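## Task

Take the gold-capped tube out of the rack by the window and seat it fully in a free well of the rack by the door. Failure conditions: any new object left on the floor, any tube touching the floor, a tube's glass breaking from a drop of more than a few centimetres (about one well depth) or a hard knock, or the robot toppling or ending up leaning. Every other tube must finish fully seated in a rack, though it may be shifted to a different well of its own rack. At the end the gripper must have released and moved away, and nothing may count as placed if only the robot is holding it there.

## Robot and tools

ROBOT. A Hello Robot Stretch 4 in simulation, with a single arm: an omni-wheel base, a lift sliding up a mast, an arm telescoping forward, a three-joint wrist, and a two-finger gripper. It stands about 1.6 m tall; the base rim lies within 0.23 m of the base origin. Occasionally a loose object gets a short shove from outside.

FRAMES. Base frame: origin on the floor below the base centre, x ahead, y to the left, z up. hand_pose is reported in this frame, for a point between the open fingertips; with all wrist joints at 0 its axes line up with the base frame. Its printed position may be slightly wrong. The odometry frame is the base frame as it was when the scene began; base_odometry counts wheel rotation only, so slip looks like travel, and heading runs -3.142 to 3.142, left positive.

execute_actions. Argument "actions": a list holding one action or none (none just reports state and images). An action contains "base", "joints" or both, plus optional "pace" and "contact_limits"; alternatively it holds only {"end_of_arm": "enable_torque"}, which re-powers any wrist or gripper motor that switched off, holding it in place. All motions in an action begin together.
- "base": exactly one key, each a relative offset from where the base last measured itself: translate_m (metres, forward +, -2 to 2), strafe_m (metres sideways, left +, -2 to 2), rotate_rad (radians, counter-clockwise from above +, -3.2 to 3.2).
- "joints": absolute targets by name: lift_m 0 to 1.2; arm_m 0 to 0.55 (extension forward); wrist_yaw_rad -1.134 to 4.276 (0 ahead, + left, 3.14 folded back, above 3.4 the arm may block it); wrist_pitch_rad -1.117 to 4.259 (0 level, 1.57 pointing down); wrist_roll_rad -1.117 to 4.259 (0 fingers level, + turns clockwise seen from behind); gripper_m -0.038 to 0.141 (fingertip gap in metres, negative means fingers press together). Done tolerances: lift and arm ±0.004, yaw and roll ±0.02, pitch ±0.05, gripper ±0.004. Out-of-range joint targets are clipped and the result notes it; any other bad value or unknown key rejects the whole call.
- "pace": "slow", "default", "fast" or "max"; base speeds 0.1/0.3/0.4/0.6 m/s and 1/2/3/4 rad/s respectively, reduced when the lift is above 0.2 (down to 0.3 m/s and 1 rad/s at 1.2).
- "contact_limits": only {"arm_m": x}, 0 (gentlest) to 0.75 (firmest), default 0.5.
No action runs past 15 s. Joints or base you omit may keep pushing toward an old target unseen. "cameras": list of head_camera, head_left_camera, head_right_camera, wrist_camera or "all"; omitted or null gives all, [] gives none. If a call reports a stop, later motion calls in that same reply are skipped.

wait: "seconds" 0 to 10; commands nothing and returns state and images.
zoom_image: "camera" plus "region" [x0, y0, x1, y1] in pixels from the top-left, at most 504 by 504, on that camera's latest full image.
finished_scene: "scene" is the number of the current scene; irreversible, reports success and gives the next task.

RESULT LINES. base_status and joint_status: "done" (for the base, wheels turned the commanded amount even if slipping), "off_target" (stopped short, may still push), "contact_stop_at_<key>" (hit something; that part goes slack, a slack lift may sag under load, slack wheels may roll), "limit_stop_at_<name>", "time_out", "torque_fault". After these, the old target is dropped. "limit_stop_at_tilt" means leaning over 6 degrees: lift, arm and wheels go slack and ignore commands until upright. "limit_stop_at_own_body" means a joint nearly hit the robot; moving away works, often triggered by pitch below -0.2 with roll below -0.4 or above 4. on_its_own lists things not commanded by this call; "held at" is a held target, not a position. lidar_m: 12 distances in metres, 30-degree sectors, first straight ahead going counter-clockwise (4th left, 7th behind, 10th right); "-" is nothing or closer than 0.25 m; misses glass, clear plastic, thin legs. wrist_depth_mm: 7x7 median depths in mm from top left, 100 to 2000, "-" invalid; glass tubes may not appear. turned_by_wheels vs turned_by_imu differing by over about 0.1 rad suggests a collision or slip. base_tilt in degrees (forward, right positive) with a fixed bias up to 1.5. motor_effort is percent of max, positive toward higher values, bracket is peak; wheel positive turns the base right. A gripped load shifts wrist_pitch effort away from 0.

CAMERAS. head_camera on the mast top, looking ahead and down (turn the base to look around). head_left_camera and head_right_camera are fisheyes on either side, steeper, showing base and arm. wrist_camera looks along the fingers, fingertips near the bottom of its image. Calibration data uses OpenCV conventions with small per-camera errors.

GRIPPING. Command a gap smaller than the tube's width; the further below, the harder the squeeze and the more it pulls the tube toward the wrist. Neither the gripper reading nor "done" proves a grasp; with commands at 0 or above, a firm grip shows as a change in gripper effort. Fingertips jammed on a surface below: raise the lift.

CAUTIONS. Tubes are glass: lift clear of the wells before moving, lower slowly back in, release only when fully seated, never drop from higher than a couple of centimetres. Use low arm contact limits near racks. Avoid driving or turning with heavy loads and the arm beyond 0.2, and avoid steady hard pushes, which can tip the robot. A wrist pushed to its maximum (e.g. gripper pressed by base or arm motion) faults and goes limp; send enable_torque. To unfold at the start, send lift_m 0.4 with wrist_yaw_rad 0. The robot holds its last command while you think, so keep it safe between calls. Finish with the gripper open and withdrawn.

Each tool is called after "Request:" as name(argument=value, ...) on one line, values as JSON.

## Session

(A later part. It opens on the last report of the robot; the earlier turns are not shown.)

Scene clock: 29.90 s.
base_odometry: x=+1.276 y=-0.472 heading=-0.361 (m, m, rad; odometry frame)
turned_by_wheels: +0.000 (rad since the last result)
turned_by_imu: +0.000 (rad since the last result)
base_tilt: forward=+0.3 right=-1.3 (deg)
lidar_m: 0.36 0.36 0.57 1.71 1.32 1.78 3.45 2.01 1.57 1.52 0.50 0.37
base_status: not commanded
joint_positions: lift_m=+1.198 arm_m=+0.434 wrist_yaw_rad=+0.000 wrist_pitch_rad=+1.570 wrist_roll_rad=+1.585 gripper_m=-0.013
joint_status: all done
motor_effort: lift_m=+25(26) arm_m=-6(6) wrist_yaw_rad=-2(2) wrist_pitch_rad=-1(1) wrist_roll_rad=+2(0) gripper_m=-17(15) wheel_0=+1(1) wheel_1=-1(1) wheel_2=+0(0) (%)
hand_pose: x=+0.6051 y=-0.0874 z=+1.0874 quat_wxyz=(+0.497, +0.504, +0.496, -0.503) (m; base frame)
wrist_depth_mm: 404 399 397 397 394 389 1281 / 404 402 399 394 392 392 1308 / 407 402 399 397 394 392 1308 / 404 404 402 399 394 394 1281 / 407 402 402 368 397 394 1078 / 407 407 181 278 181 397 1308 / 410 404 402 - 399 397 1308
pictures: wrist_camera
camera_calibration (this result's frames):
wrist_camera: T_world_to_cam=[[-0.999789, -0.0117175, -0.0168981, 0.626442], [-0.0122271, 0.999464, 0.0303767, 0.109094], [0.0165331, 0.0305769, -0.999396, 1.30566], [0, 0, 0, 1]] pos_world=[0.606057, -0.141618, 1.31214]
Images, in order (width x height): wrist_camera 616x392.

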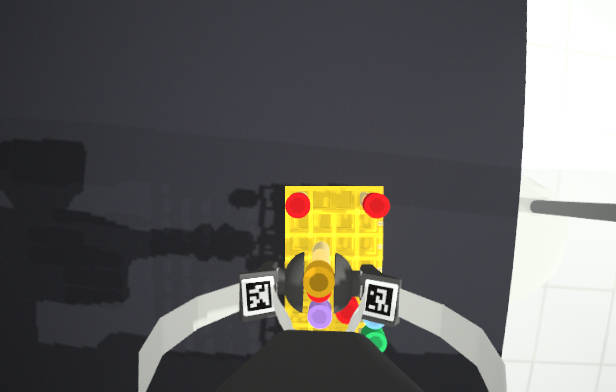

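Request:
execute_actions(actions=[{"joints":{"arm_m":0.3},"pace":"slow"}], cameras=["wrist_camera"])

Request:
execute_actions(actions=[{"base":{"translate_m":-0.5},"joints":{"arm_m":0.2,"wrist_roll_rad":0.015}}], cameras=[])

Request:
execute_actions(actions=[{"base":{"rotate_rad":3.05},"pace":"slow"}], cameras=[])

Request:
execute_actions(actions=[{"base":{"translate_m":1.4}}])

Scene clock: 32.77 s.
base_odometry: x=+1.276 y=-0.472 heading=-0.361 (m, m, rad; odometry frame)
turned_by_wheels: +0.000 (rad since the last result)
turned_by_imu: -0.001 (rad since the last result)
base_tilt: forward=+0.3 right=-1.4 (deg)
lidar_m: 0.35 0.39 0.57 1.73 1.30 1.73 3.44 2.01 1.57 1.53 0.51 0.40
base_status: not commanded
joint_positions: lift_m=+1.198 arm_m=+0.301 wrist_yaw_rad=+0.000 wrist_pitch_rad=+1.570 wrist_roll_rad=+1.585 gripper_m=-0.013
joint_status: all done
motor_effort: lift_m=+25(25) arm_m=-6(8) wrist_yaw_rad=-2(2) wrist_pitch_rad=-1(1) wrist_roll_rad=+2(0) gripper_m=-18(17) wheel_0=+1(1) wheel_1=-1(1) wheel_2=+0(0) (%)
hand_pose: x=+0.4722 y=-0.0874 z=+1.0874 quat_wxyz=(+0.497, +0.504, +0.496, -0.503) (m; base frame)
wrist_depth_mm: 402 399 397 397 392 1308 1281 / 404 402 397 397 397 1308 1308 / 404 402 399 397 397 1308 1281 / 404 404 370 399 397 1098 1281 / 407 404 370 402 399 1098 1281 / 410 407 181 397 182 1308 1308 / 407 407 347 - 1308 1308 1336
pictures: wrist_camera
camera_calibration (this result's frames):
wrist_camera: T_world_to_cam=[[-0.999789, -0.0116542, -0.0168979, 0.493492], [-0.0121638, 0.999465, 0.0303767, 0.107438], [0.0165348, 0.0305759, -0.999396, 1.30786], [0, 0, 0, 1]] pos_world=[0.473069, -0.141618, 1.31214]
Images, in order (width x height): wrist_camera 616x392.

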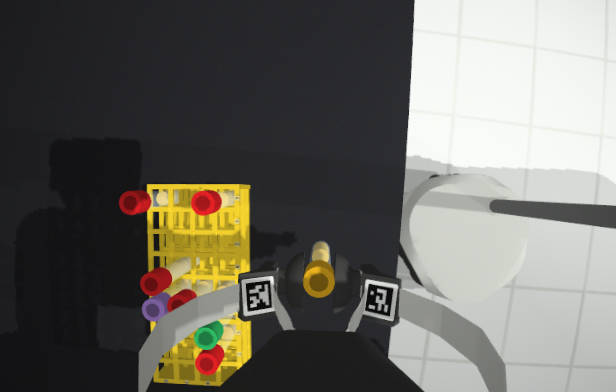

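Scene clock: 35.90 s.
base_odometry: x=+0.808 y=-0.295 heading=-0.361 (m, m, rad; odometry frame)
turned_by_wheels: +0.000 (rad since the last result)
turned_by_imu: +0.001 (rad since the last result)
base_tilt: forward=+0.4 right=-1.3 (deg)
lidar_m: 0.84 0.88 1.81 1.16 1.25 1.89 2.36 1.94 1.58 1.46 1.60 0.89
base_status: done
joint_positions: lift_m=+1.198 arm_m=+0.201 wrist_yaw_rad=+0.000 wrist_pitch_rad=+1.570 wrist_roll_rad=+0.015 gripper_m=-0.013
joint_status: all done
motor_effort: lift_m=+24(25) arm_m=-6(6) wrist_yaw_rad=-2(2) wrist_pitch_rad=+0(3) wrist_roll_rad=+0(3) gripper_m=-18(17) wheel_0=+1(2) wheel_1=+1(1) wheel_2=-2(8) (%)
hand_pose: x=+0.3721 y=-0.0874 z=+1.0874 quat_wxyz=(+0.707, +0.005, +0.707, -0.005) (m; base frame)
wrist_depth_mm: 1366 1336 1308 1336 1308 1308 1281 / 1336 1308 1336 1308 1308 1308 1281 / 1336 1366 1308 1336 1336 1308 1308 / 1366 1336 1366 1308 1308 1308 1281 / 1366 1336 1336 1336 1336 1308 1308 / 1336 1336 181 1098 182 1308 1281 / 1366 1366 1336 - 1308 1308 1281
pictures: none
No camera images: the call's "cameras" was empty. Leave "cameras" out to get every camera's image.

Scene clock: 40.23 s.
base_odometry: x=+0.808 y=-0.295 heading=+2.689 (m, m, rad; odometry frame)
turned_by_wheels: +3.050 (rad since the last result)
turned_by_imu: +3.082 (rad since the last result)
base_tilt: forward=+0.4 right=-1.3 (deg)
lidar_m: 2.24 2.07 1.57 1.46 1.61 0.90 0.84 0.93 1.84 1.17 1.22 1.71
base_status: done
joint_positions: lift_m=+1.198 arm_m=+0.201 wrist_yaw_rad=+0.000 wrist_pitch_rad=+1.570 wrist_roll_rad=+0.015 gripper_m=-0.013
joint_status: not commanded
motor_effort: lift_m=+24(24) arm_m=-6(6) wrist_yaw_rad=-2(2) wrist_pitch_rad=-1(1) wrist_roll_rad=+1(1) gripper_m=-15(16) wheel_0=-1(2) wheel_1=-1(1) wheel_2=+0(6) (%)
hand_pose: x=+0.3721 y=-0.0874 z=+1.0874 quat_wxyz=(+0.707, +0.005, +0.707, -0.005) (m; base frame)
wrist_depth_mm: 1336 1336 1336 1308 1308 1255 1281 / 1336 1336 1308 1308 1308 1308 1308 / 1366 1336 1336 1336 1336 1308 1308 / 1336 1336 1308 1336 1281 1281 1281 / 1336 1336 1336 1336 1308 1308 1308 / 1366 1366 181 1118 182 1308 1255 / 1366 1366 1336 - 1336 1255 1308
pictures: none
No camera images: the call's "cameras" was empty. Leave "cameras" out to get every camera's image.

Scene clock: 46.40 s.
base_odometry: x=-0.452 y=+0.316 heading=+2.689 (m, m, rad; odometry frame)
turned_by_wheels: +0.000 (rad since the last result)
turned_by_imu: -0.008 (rad since the last result)
base_tilt: forward=+0.6 right=-1.3 (deg)
lidar_m: 0.83 0.86 1.92 1.44 1.50 2.13 2.96 1.69 1.23 1.17 1.24 0.87
base_status: done
joint_positions: lift_m=+1.198 arm_m=+0.201 wrist_yaw_rad=+0.000 wrist_pitch_rad=+1.570 wrist_roll_rad=+0.015 gripper_m=-0.013
joint_status: not commanded
motor_effort: lift_m=+24(24) arm_m=-6(6) wrist_yaw_rad=-1(1) wrist_pitch_rad=-1(0) wrist_roll_rad=+0(0) gripper_m=-17(17) wheel_0=+1(5) wheel_1=+0(3) wheel_2=+0(6) (%)
hand_pose: x=+0.3721 y=-0.0874 z=+1.0874 quat_wxyz=(+0.707, +0.005, +0.707, -0.005) (m; base frame)
wrist_depth_mm: 1336 1336 1336 1308 1281 1281 1308 / 1336 1336 1308 1308 1336 1281 1281 / 1336 1308 1336 1336 1281 1308 1308 / 1336 1336 1336 1308 1308 1308 1308 / 1366 1366 1366 1336 1336 1308 1308 / 1397 1366 181 1118 182 1308 1308 / 1366 1366 1366 - 1308 1308 1308
pictures: head_camera, head_left_camera, head_right_camera, wrist_camera
camera_calibration (this result's frames):
wrist_camera: T_world_to_cam=[[0.0100205, -0.999819, -0.0161911, -0.06945], [-0.999505, -0.0104974, 0.029644, 0.386115], [-0.0298086, 0.015886, -0.999429, 1.32559], [0, 0, 0, 1]] pos_world=[0.426134, -0.0864425, 1.31226]
Images, in order (width x height): head_camera 420x560, head_left_camera 420x672, head_right_camera 420x672, wrist_camera 616x392.

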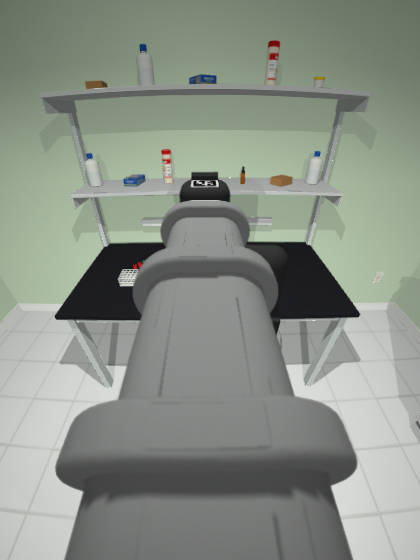

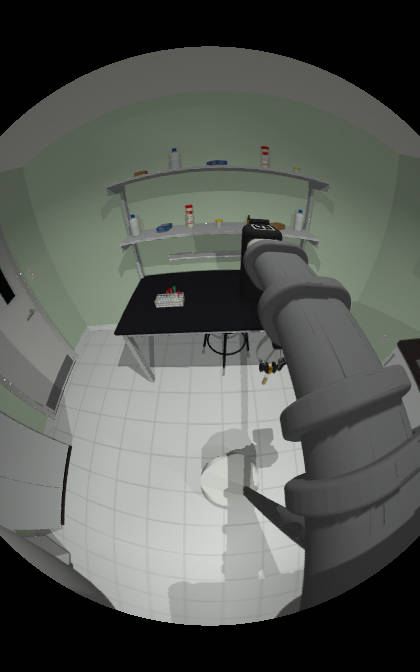

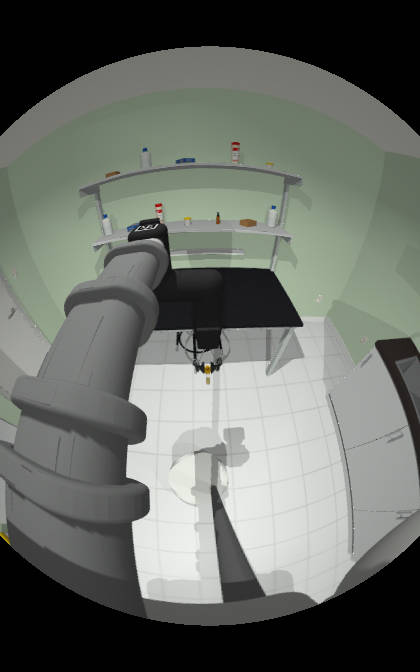

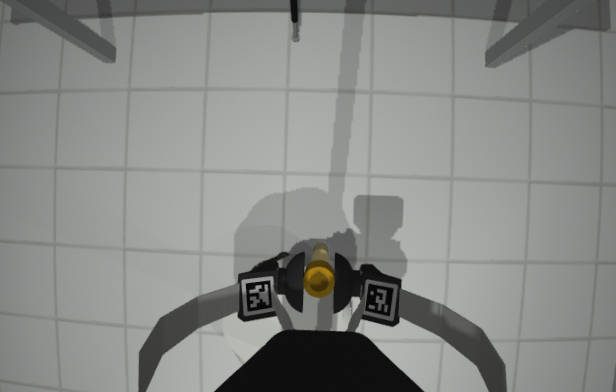

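Request:
execute_actions(actions=[{"base":{"strafe_m":0.52}}], cameras=[])

Request:
execute_actions(actions=[{"base":{"translate_m":0.45},"joints":{"arm_m":0.35}}], cameras=["wrist_camera"])

Scene clock: 49.60 s.
base_odometry: x=-0.679 y=-0.151 heading=+2.689 (m, m, rad; odometry frame)
turned_by_wheels: +0.000 (rad since the last result)
turned_by_imu: +0.001 (rad since the last result)
base_tilt: forward=+0.2 right=-1.3 (deg)
lidar_m: 0.83 1.73 1.41 0.90 0.97 1.50 3.08 2.45 1.77 1.71 1.20 0.90
base_status: done
joint_positions: lift_m=+1.198 arm_m=+0.201 wrist_yaw_rad=+0.000 wrist_pitch_rad=+1.570 wrist_roll_rad=+0.015 gripper_m=-0.013
joint_status: not commanded
motor_effort: lift_m=+24(24) arm_m=-6(5) wrist_yaw_rad=-2(2) wrist_pitch_rad=+0(1) wrist_roll_rad=+0(1) gripper_m=-17(16) wheel_0=+0(7) wheel_1=-1(12) wheel_2=-1(1) (%)
hand_pose: x=+0.3721 y=-0.0874 z=+1.0875 quat_wxyz=(+0.707, +0.005, +0.707, -0.005) (m; base frame)
wrist_depth_mm: 1336 1308 1336 1336 1308 1255 1308 / 1336 1336 1308 1308 1336 1308 1281 / 1336 1366 1308 1336 1281 1308 1281 / 1366 1336 1308 1336 1308 1308 1308 / 1366 1366 1336 1336 1308 1281 1308 / 1336 1366 181 1098 182 1308 1308 / 1397 1366 1336 - 1308 1336 1308
pictures: none
No camera images: the call's "cameras" was empty. Leave "cameras" out to get every camera's image.

Scene clock: 52.57 s.
base_odometry: x=-1.084 y=+0.045 heading=+2.689 (m, m, rad; odometry frame)
turned_by_wheels: +0.000 (rad since the last result)
turned_by_imu: -0.003 (rad since the last result)
base_tilt: forward=+0.4 right=-1.4 (deg)
lidar_m: 0.39 0.41 1.40 1.32 0.97 1.33 3.58 2.97 1.78 1.70 0.57 0.41
base_status: done
joint_positions: lift_m=+1.198 arm_m=+0.349 wrist_yaw_rad=+0.000 wrist_pitch_rad=+1.570 wrist_roll_rad=+0.015 gripper_m=-0.013
joint_status: all done
motor_effort: lift_m=+24(24) arm_m=+6(5) wrist_yaw_rad=-2(1) wrist_pitch_rad=-2(0) wrist_roll_rad=+0(0) gripper_m=-17(19) wheel_0=+0(2) wheel_1=+1(8) wheel_2=+1(10) (%)
hand_pose: x=+0.5201 y=-0.0874 z=+1.0875 quat_wxyz=(+0.707, +0.005, +0.707, -0.005) (m; base frame)
wrist_depth_mm: 1336 559 549 549 544 539 539 / 1336 554 554 544 517 539 535 / 1336 559 559 554 539 544 539 / 1336 559 559 549 549 549 539 / 1336 559 559 549 549 549 544 / 1336 1336 181 1118 182 1308 1308 / 1366 1336 1366 - 1308 1308 1308
pictures: wrist_camera
camera_calibration (this result's frames):
wrist_camera: T_world_to_cam=[[0.0102695, -0.999816, -0.0161906, -0.0710626], [-0.999504, -0.0107457, 0.0296085, 0.534069], [-0.029777, 0.0158785, -0.99943, 1.33], [0, 0, 0, 1]] pos_world=[0.574138, -0.086429, 1.31228]
Images, in order (width x height): wrist_camera 616x392.

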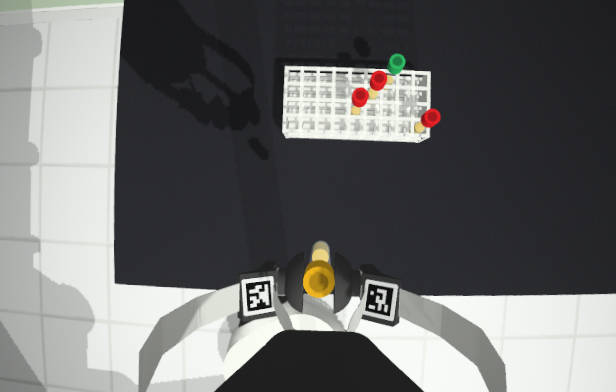

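Request:
execute_actions(actions=[{"base":{"strafe_m":0.036},"joints":{"arm_m":0.533,"lift_m":1.052},"pace":"slow"}], cameras=["head_right_camera","wrist_camera"])

Request:
zoom_image(camera="head_right_camera", region=[170,300,250,380])

Request:
zoom_image(camera="wrist_camera", region=[240,190,400,330])

Scene clock: 55.90 s.
base_odometry: x=-1.099 y=+0.013 heading=+2.689 (m, m, rad; odometry frame)
turned_by_wheels: +0.000 (rad since the last result)
turned_by_imu: -0.001 (rad since the last result)
base_tilt: forward=+0.4 right=-1.3 (deg)
lidar_m: 0.39 0.39 1.35 1.30 0.95 1.27 3.46 2.98 1.83 1.75 0.58 0.38
base_status: done
joint_positions: lift_m=+1.052 arm_m=+0.532 wrist_yaw_rad=+0.000 wrist_pitch_rad=+1.570 wrist_roll_rad=+0.015 gripper_m=-0.013
joint_status: all done
motor_effort: lift_m=+16(23) arm_m=+6(7) wrist_yaw_rad=-2(2) wrist_pitch_rad=-1(1) wrist_roll_rad=-1(2) gripper_m=-17(17) wheel_0=-1(5) wheel_1=+0(3) wheel_2=+0(3) (%)
hand_pose: x=+0.7031 y=-0.0874 z=+0.9421 quat_wxyz=(+0.707, +0.005, +0.707, -0.005) (m; base frame)
wrist_depth_mm: 1118 407 407 399 399 397 394 / 1182 410 407 402 402 399 397 / 1205 410 407 404 402 399 397 / 1205 410 407 404 404 402 399 / 1205 413 407 349 373 362 397 / 1205 410 181 349 182 373 399 / 1229 415 410 - 404 404 399
pictures: head_right_camera, wrist_camera
camera_calibration (this result's frames):
wrist_camera: T_world_to_cam=[[0.010287, -0.999816, -0.0161905, -0.0753076], [-0.999504, -0.0107631, 0.0296042, 0.72125], [-0.029773, 0.015878, -0.999431, 1.19015], [0, 0, 0, 1]] pos_world=[0.757101, -0.0864281, 1.16691]
Images, in order (width x height): head_right_camera 420x672, wrist_camera 616x392.

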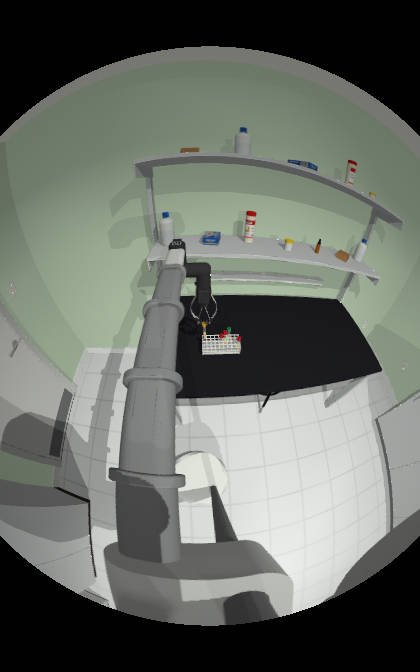

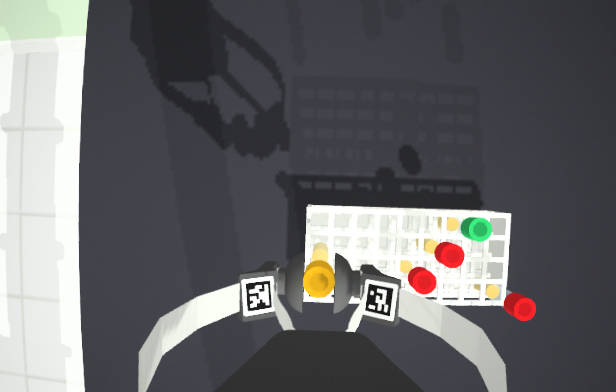

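Region (170, 300, 250, 380) of head_right_camera's 420x672 image, scaled by 6.300, with more detail than that image has.

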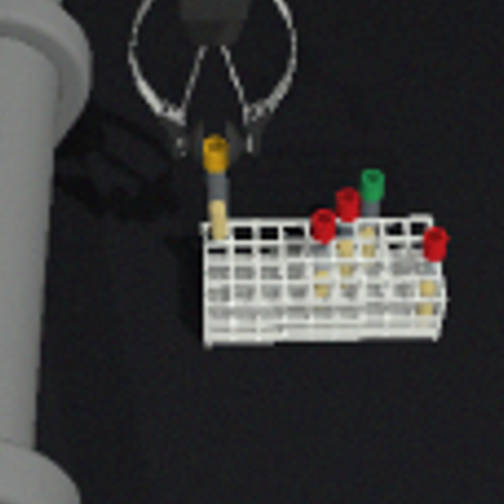

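Region (240, 190, 400, 330) of wrist_camera's 616x392 image, scaled by 3.150; it fills the top 441 rows of this view, and the rest is white.

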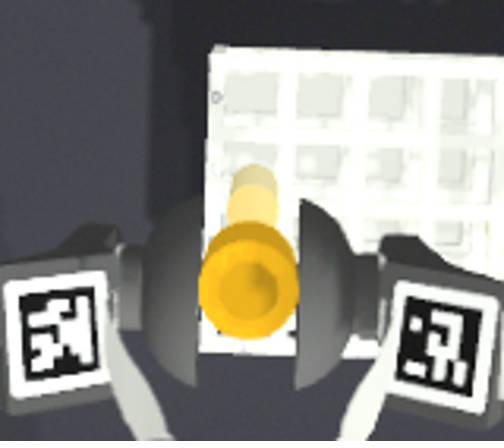

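Request:
execute_actions(actions=[{"base":{"strafe_m":0.002},"joints":{"arm_m":0.5365,"lift_m":1.04},"pace":"slow"}], cameras=["wrist_camera"])

Request:
execute_actions(actions=[{"joints":{"lift_m":1.025},"pace":"slow"}], cameras=["wrist_camera"])

Request:
zoom_image(camera="wrist_camera", region=[240,190,400,330])

Scene clock: 56.87 s.
base_odometry: x=-1.100 y=+0.011 heading=+2.689 (m, m, rad; odometry frame)
turned_by_wheels: +0.000 (rad since the last result)
turned_by_imu: +0.000 (rad since the last result)
base_tilt: forward=+0.3 right=-1.4 (deg)
lidar_m: 0.39 0.43 1.33 1.27 0.94 1.29 3.46 2.97 1.81 1.75 0.57 0.42
base_status: done
joint_positions: lift_m=+1.040 arm_m=+0.535 wrist_yaw_rad=+0.000 wrist_pitch_rad=+1.570 wrist_roll_rad=+0.015 gripper_m=-0.013
joint_status: all done
motor_effort: lift_m=+16(16) arm_m=+6(7) wrist_yaw_rad=-2(3) wrist_pitch_rad=+1(1) wrist_roll_rad=+1(2) gripper_m=-18(18) wheel_0=+1(4) wheel_1=-2(7) wheel_2=+0(2) (%)
hand_pose: x=+0.7066 y=-0.0874 z=+0.9301 quat_wxyz=(+0.707, +0.005, +0.707, -0.005) (m; base frame)
wrist_depth_mm: 1098 394 392 389 389 384 379 / 1182 397 394 389 387 387 384 / 1182 397 394 392 389 387 384 / 1182 397 397 392 392 387 387 / 1182 399 397 336 336 332 384 / 1182 399 181 336 182 334 389 / 1182 402 399 - 394 392 389
pictures: wrist_camera
camera_calibration (this result's frames):
wrist_camera: T_world_to_cam=[[0.010287, -0.999816, -0.0161905, -0.0755379], [-0.999504, -0.0107632, 0.0296043, 0.725098], [-0.0297731, 0.015878, -0.999431, 1.17827], [0, 0, 0, 1]] pos_world=[0.760596, -0.0864281, 1.15491]
Images, in order (width x height): wrist_camera 616x392.

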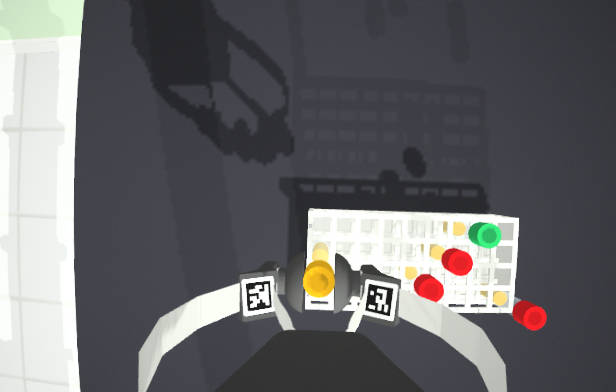

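Scene clock: 57.70 s.
base_odometry: x=-1.100 y=+0.011 heading=+2.689 (m, m, rad; odometry frame)
turned_by_wheels: +0.000 (rad since the last result)
turned_by_imu: +0.000 (rad since the last result)
base_tilt: forward=+0.3 right=-1.3 (deg)
lidar_m: 0.38 0.43 1.35 1.30 0.94 1.31 3.47 2.98 1.80 1.74 0.60 0.41
base_status: not commanded
joint_positions: lift_m=+1.025 arm_m=+0.535 wrist_yaw_rad=+0.000 wrist_pitch_rad=+1.570 wrist_roll_rad=+0.015 gripper_m=-0.013
joint_status: all done
motor_effort: lift_m=+16(15) arm_m=+6(6) wrist_yaw_rad=-1(2) wrist_pitch_rad=-1(0) wrist_roll_rad=-1(1) gripper_m=-17(17) wheel_0=+1(1) wheel_1=-2(2) wheel_2=+0(0) (%)
hand_pose: x=+0.7066 y=-0.0874 z=+0.9151 quat_wxyz=(+0.707, +0.005, +0.707, -0.005) (m; base frame)
wrist_depth_mm: 1060 379 377 375 373 373 368 / 1160 382 377 377 373 370 368 / 1160 382 379 377 375 373 370 / 1160 384 379 377 375 373 370 / 1205 384 379 320 322 319 370 / 1160 387 180 320 182 345 373 / 1205 387 384 - 377 375 373
pictures: wrist_camera
camera_calibration (this result's frames):
wrist_camera: T_world_to_cam=[[0.0102867, -0.999816, -0.0161907, -0.0757802], [-0.999503, -0.0107631, 0.0296176, 0.725528], [-0.0297864, 0.015878, -0.99943, 1.16329], [0, 0, 0, 1]] pos_world=[0.760597, -0.0864281, 1.13991]
Images, in order (width x height): wrist_camera 616x392.

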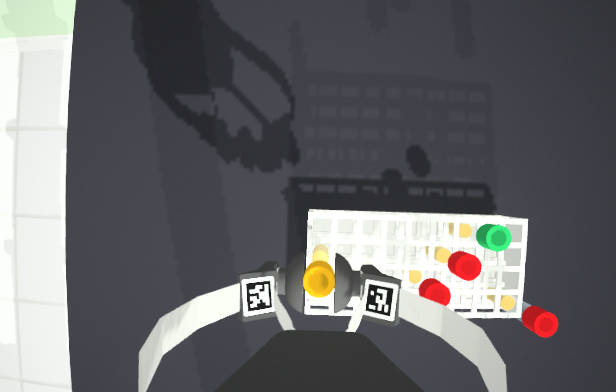

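Region (240, 190, 400, 330) of wrist_camera's 616x392 image, scaled by 3.150; it fills the top 441 rows of this view, and the rest is white.

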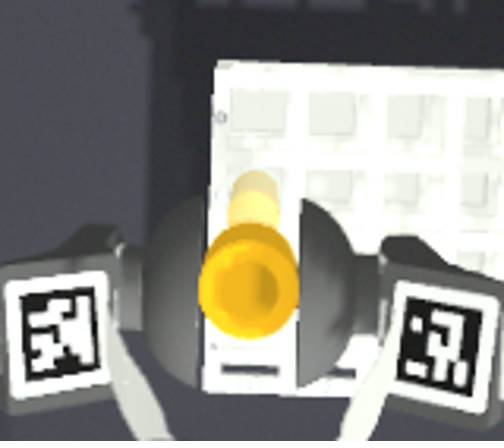

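Request:
execute_actions(actions=[{"joints":{"lift_m":0.995,"gripper_m":-0.003},"pace":"slow"}], cameras=["wrist_camera"])

Request:
execute_actions(actions=[{"joints":{"gripper_m":0.026},"pace":"slow"}], cameras=[])

Request:
execute_actions(actions=[{"joints":{"lift_m":1.05}}], cameras=["wrist_camera"])

Request:
execute_actions(actions=[{"joints":{"arm_m":0.0},"base":{"translate_m":-0.2},"pace":"fast"}], cameras=["head_left_camera"])

Request:
zoom_image(camera="head_left_camera", region=[200,270,300,370])

Scene clock: 59.03 s.
base_odometry: x=-1.100 y=+0.011 heading=+2.689 (m, m, rad; odometry frame)
turned_by_wheels: +0.000 (rad since the last result)
turned_by_imu: +0.000 (rad since the last result)
base_tilt: forward=+0.3 right=-1.1 (deg)
lidar_m: 0.37 0.41 1.35 1.28 0.94 1.27 3.49 2.96 1.83 1.77 0.57 0.40
base_status: not commanded
joint_positions: lift_m=+0.995 arm_m=+0.535 wrist_yaw_rad=+0.000 wrist_pitch_rad=+1.570 wrist_roll_rad=+0.015 gripper_m=-0.003
joint_status: all done
motor_effort: lift_m=+16(16) arm_m=+6(6) wrist_yaw_rad=-2(2) wrist_pitch_rad=-2(1) wrist_roll_rad=+1(1) gripper_m=-16(20) wheel_0=+1(1) wheel_1=-2(2) wheel_2=+0(0) (%)
hand_pose: x=+0.7066 y=-0.0874 z=+0.8851 quat_wxyz=(+0.707, +0.005, +0.707, -0.005) (m; base frame)
wrist_depth_mm: 351 349 345 345 342 340 338 / 353 351 347 345 343 342 340 / 353 355 349 349 343 342 340 / 353 351 351 347 345 343 342 / 353 353 353 291 319 287 343 / 357 355 183 293 183 317 342 / 357 357 355 - 347 345 -
pictures: wrist_camera
camera_calibration (this result's frames):
wrist_camera: T_world_to_cam=[[0.0102866, -0.999816, -0.0161908, -0.0762657], [-0.999503, -0.0107632, 0.0296288, 0.726404], [-0.0297976, 0.015878, -0.99943, 1.13332], [0, 0, 0, 1]] pos_world=[0.760598, -0.0864281, 1.10992]
Images, in order (width x height): wrist_camera 616x392.

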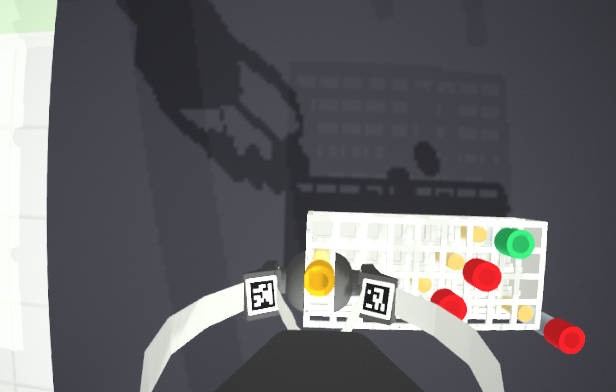

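Scene clock: 60.43 s.
base_odometry: x=-1.100 y=+0.011 heading=+2.689 (m, m, rad; odometry frame)
turned_by_wheels: +0.000 (rad since the last result)
turned_by_imu: +0.000 (rad since the last result)
base_tilt: forward=+0.2 right=-1.3 (deg)
lidar_m: 0.37 0.39 1.34 1.28 0.95 1.28 3.48 2.97 1.81 1.75 0.57 0.41
base_status: not commanded
joint_positions: lift_m=+0.995 arm_m=+0.535 wrist_yaw_rad=+0.000 wrist_pitch_rad=+1.570 wrist_roll_rad=+0.015 gripper_m=+0.026
joint_status: all done
motor_effort: lift_m=+16(16) arm_m=+6(6) wrist_yaw_rad=-2(2) wrist_pitch_rad=+0(2) wrist_roll_rad=+2(0) gripper_m=-3(14) wheel_0=+1(1) wheel_1=-2(2) wheel_2=+0(0) (%)
hand_pose: x=+0.7066 y=-0.0874 z=+0.8851 quat_wxyz=(+0.707, +0.005, +0.707, -0.005) (m; base frame)
wrist_depth_mm: 351 349 347 345 342 340 338 / 353 351 349 345 342 342 338 / 353 351 349 347 343 342 340 / 355 353 351 347 343 343 343 / 357 353 351 300 317 287 342 / 355 355 189 229 187 319 342 / 359 357 353 - 347 343 -
pictures: none
No camera images: the call's "cameras" was empty. Leave "cameras" out to get every camera's image.

Scene clock: 61.57 s.
base_odometry: x=-1.100 y=+0.011 heading=+2.689 (m, m, rad; odometry frame)
turned_by_wheels: +0.000 (rad since the last result)
turned_by_imu: +0.000 (rad since the last result)
base_tilt: forward=+0.4 right=-1.3 (deg)
lidar_m: 0.38 0.40 1.35 1.30 0.93 1.28 3.46 2.98 1.81 1.75 0.58 0.38
base_status: not commanded
joint_positions: lift_m=+1.050 arm_m=+0.535 wrist_yaw_rad=+0.000 wrist_pitch_rad=+1.570 wrist_roll_rad=+0.015 gripper_m=+0.026
joint_status: all done
motor_effort: lift_m=+25(25) arm_m=+6(6) wrist_yaw_rad=-2(2) wrist_pitch_rad=-2(1) wrist_roll_rad=+0(0) gripper_m=-5(5) wheel_0=+1(1) wheel_1=-2(2) wheel_2=+0(0) (%)
hand_pose: x=+0.7066 y=-0.0874 z=+0.9394 quat_wxyz=(+0.707, +0.005, +0.707, -0.005) (m; base frame)
wrist_depth_mm: 1098 404 402 399 397 394 392 / 1182 407 402 399 399 397 392 / 1182 407 404 399 399 397 392 / 1205 404 404 402 402 399 397 / 1182 410 407 345 345 342 397 / 1205 410 189 347 187 342 397 / 1182 410 407 - 402 397 397
pictures: wrist_camera
camera_calibration (this result's frames):
wrist_camera: T_world_to_cam=[[0.0102865, -0.999816, -0.0161908, -0.0753866], [-0.999503, -0.0107631, 0.029629, 0.724802], [-0.0297978, 0.015878, -0.99943, 1.18759], [0, 0, 0, 1]] pos_world=[0.760604, -0.0864281, 1.16421]
Images, in order (width x height): wrist_camera 616x392.

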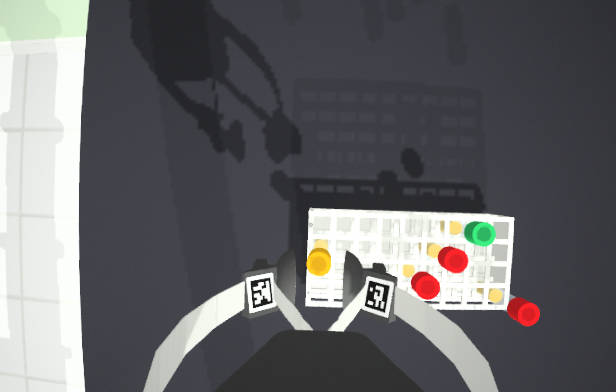

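Scene clock: 63.73 s.
base_odometry: x=-0.920 y=-0.076 heading=+2.689 (m, m, rad; odometry frame)
turned_by_wheels: +0.000 (rad since the last result)
turned_by_imu: +0.000 (rad since the last result)
base_tilt: forward=+0.6 right=-1.5 (deg)
lidar_m: 0.58 0.64 1.34 0.88 0.92 1.31 3.24 2.77 1.82 1.75 0.86 0.63
base_status: done
joint_positions: lift_m=+1.050 arm_m=+0.002 wrist_yaw_rad=+0.000 wrist_pitch_rad=+1.570 wrist_roll_rad=+0.015 gripper_m=+0.026
joint_status: all done
motor_effort: lift_m=+24(25) arm_m=-6(7) wrist_yaw_rad=-1(1) wrist_pitch_rad=-3(2) wrist_roll_rad=-1(1) gripper_m=-3(3) wheel_0=-1(3) wheel_1=+1(0) wheel_2=+0(7) (%)
hand_pose: x=+0.1725 y=-0.0874 z=+0.9394 quat_wxyz=(+0.707, +0.005, +0.707, -0.005) (m; base frame)
wrist_depth_mm: 1182 1160 1205 1182 1160 1160 1118 / 1182 1182 1182 1160 1160 1160 1138 / 1182 1182 1182 1182 1160 1138 1138 / 1205 1182 1182 1160 1182 1138 1160 / 1205 1182 976 960 1138 1182 1138 / 1205 1205 189 732 187 1182 1160 / 1205 1182 1182 - 1160 1160 1160
pictures: head_left_camera
Images, in order (width x height): head_left_camera 420x672.

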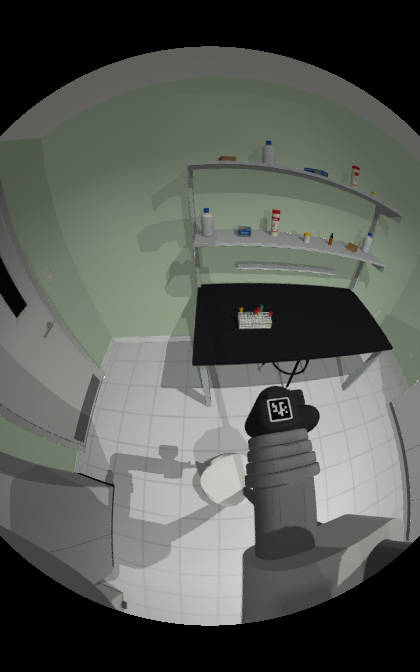

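Region (200, 270, 300, 370) of head_left_camera's 420x672 image, scaled by 5.040, with more detail than that image has.

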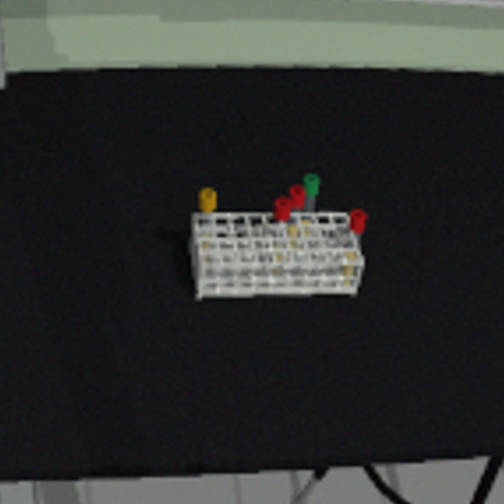

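Request:
finished_scene(scene=2)

The scene is finished: the task was done.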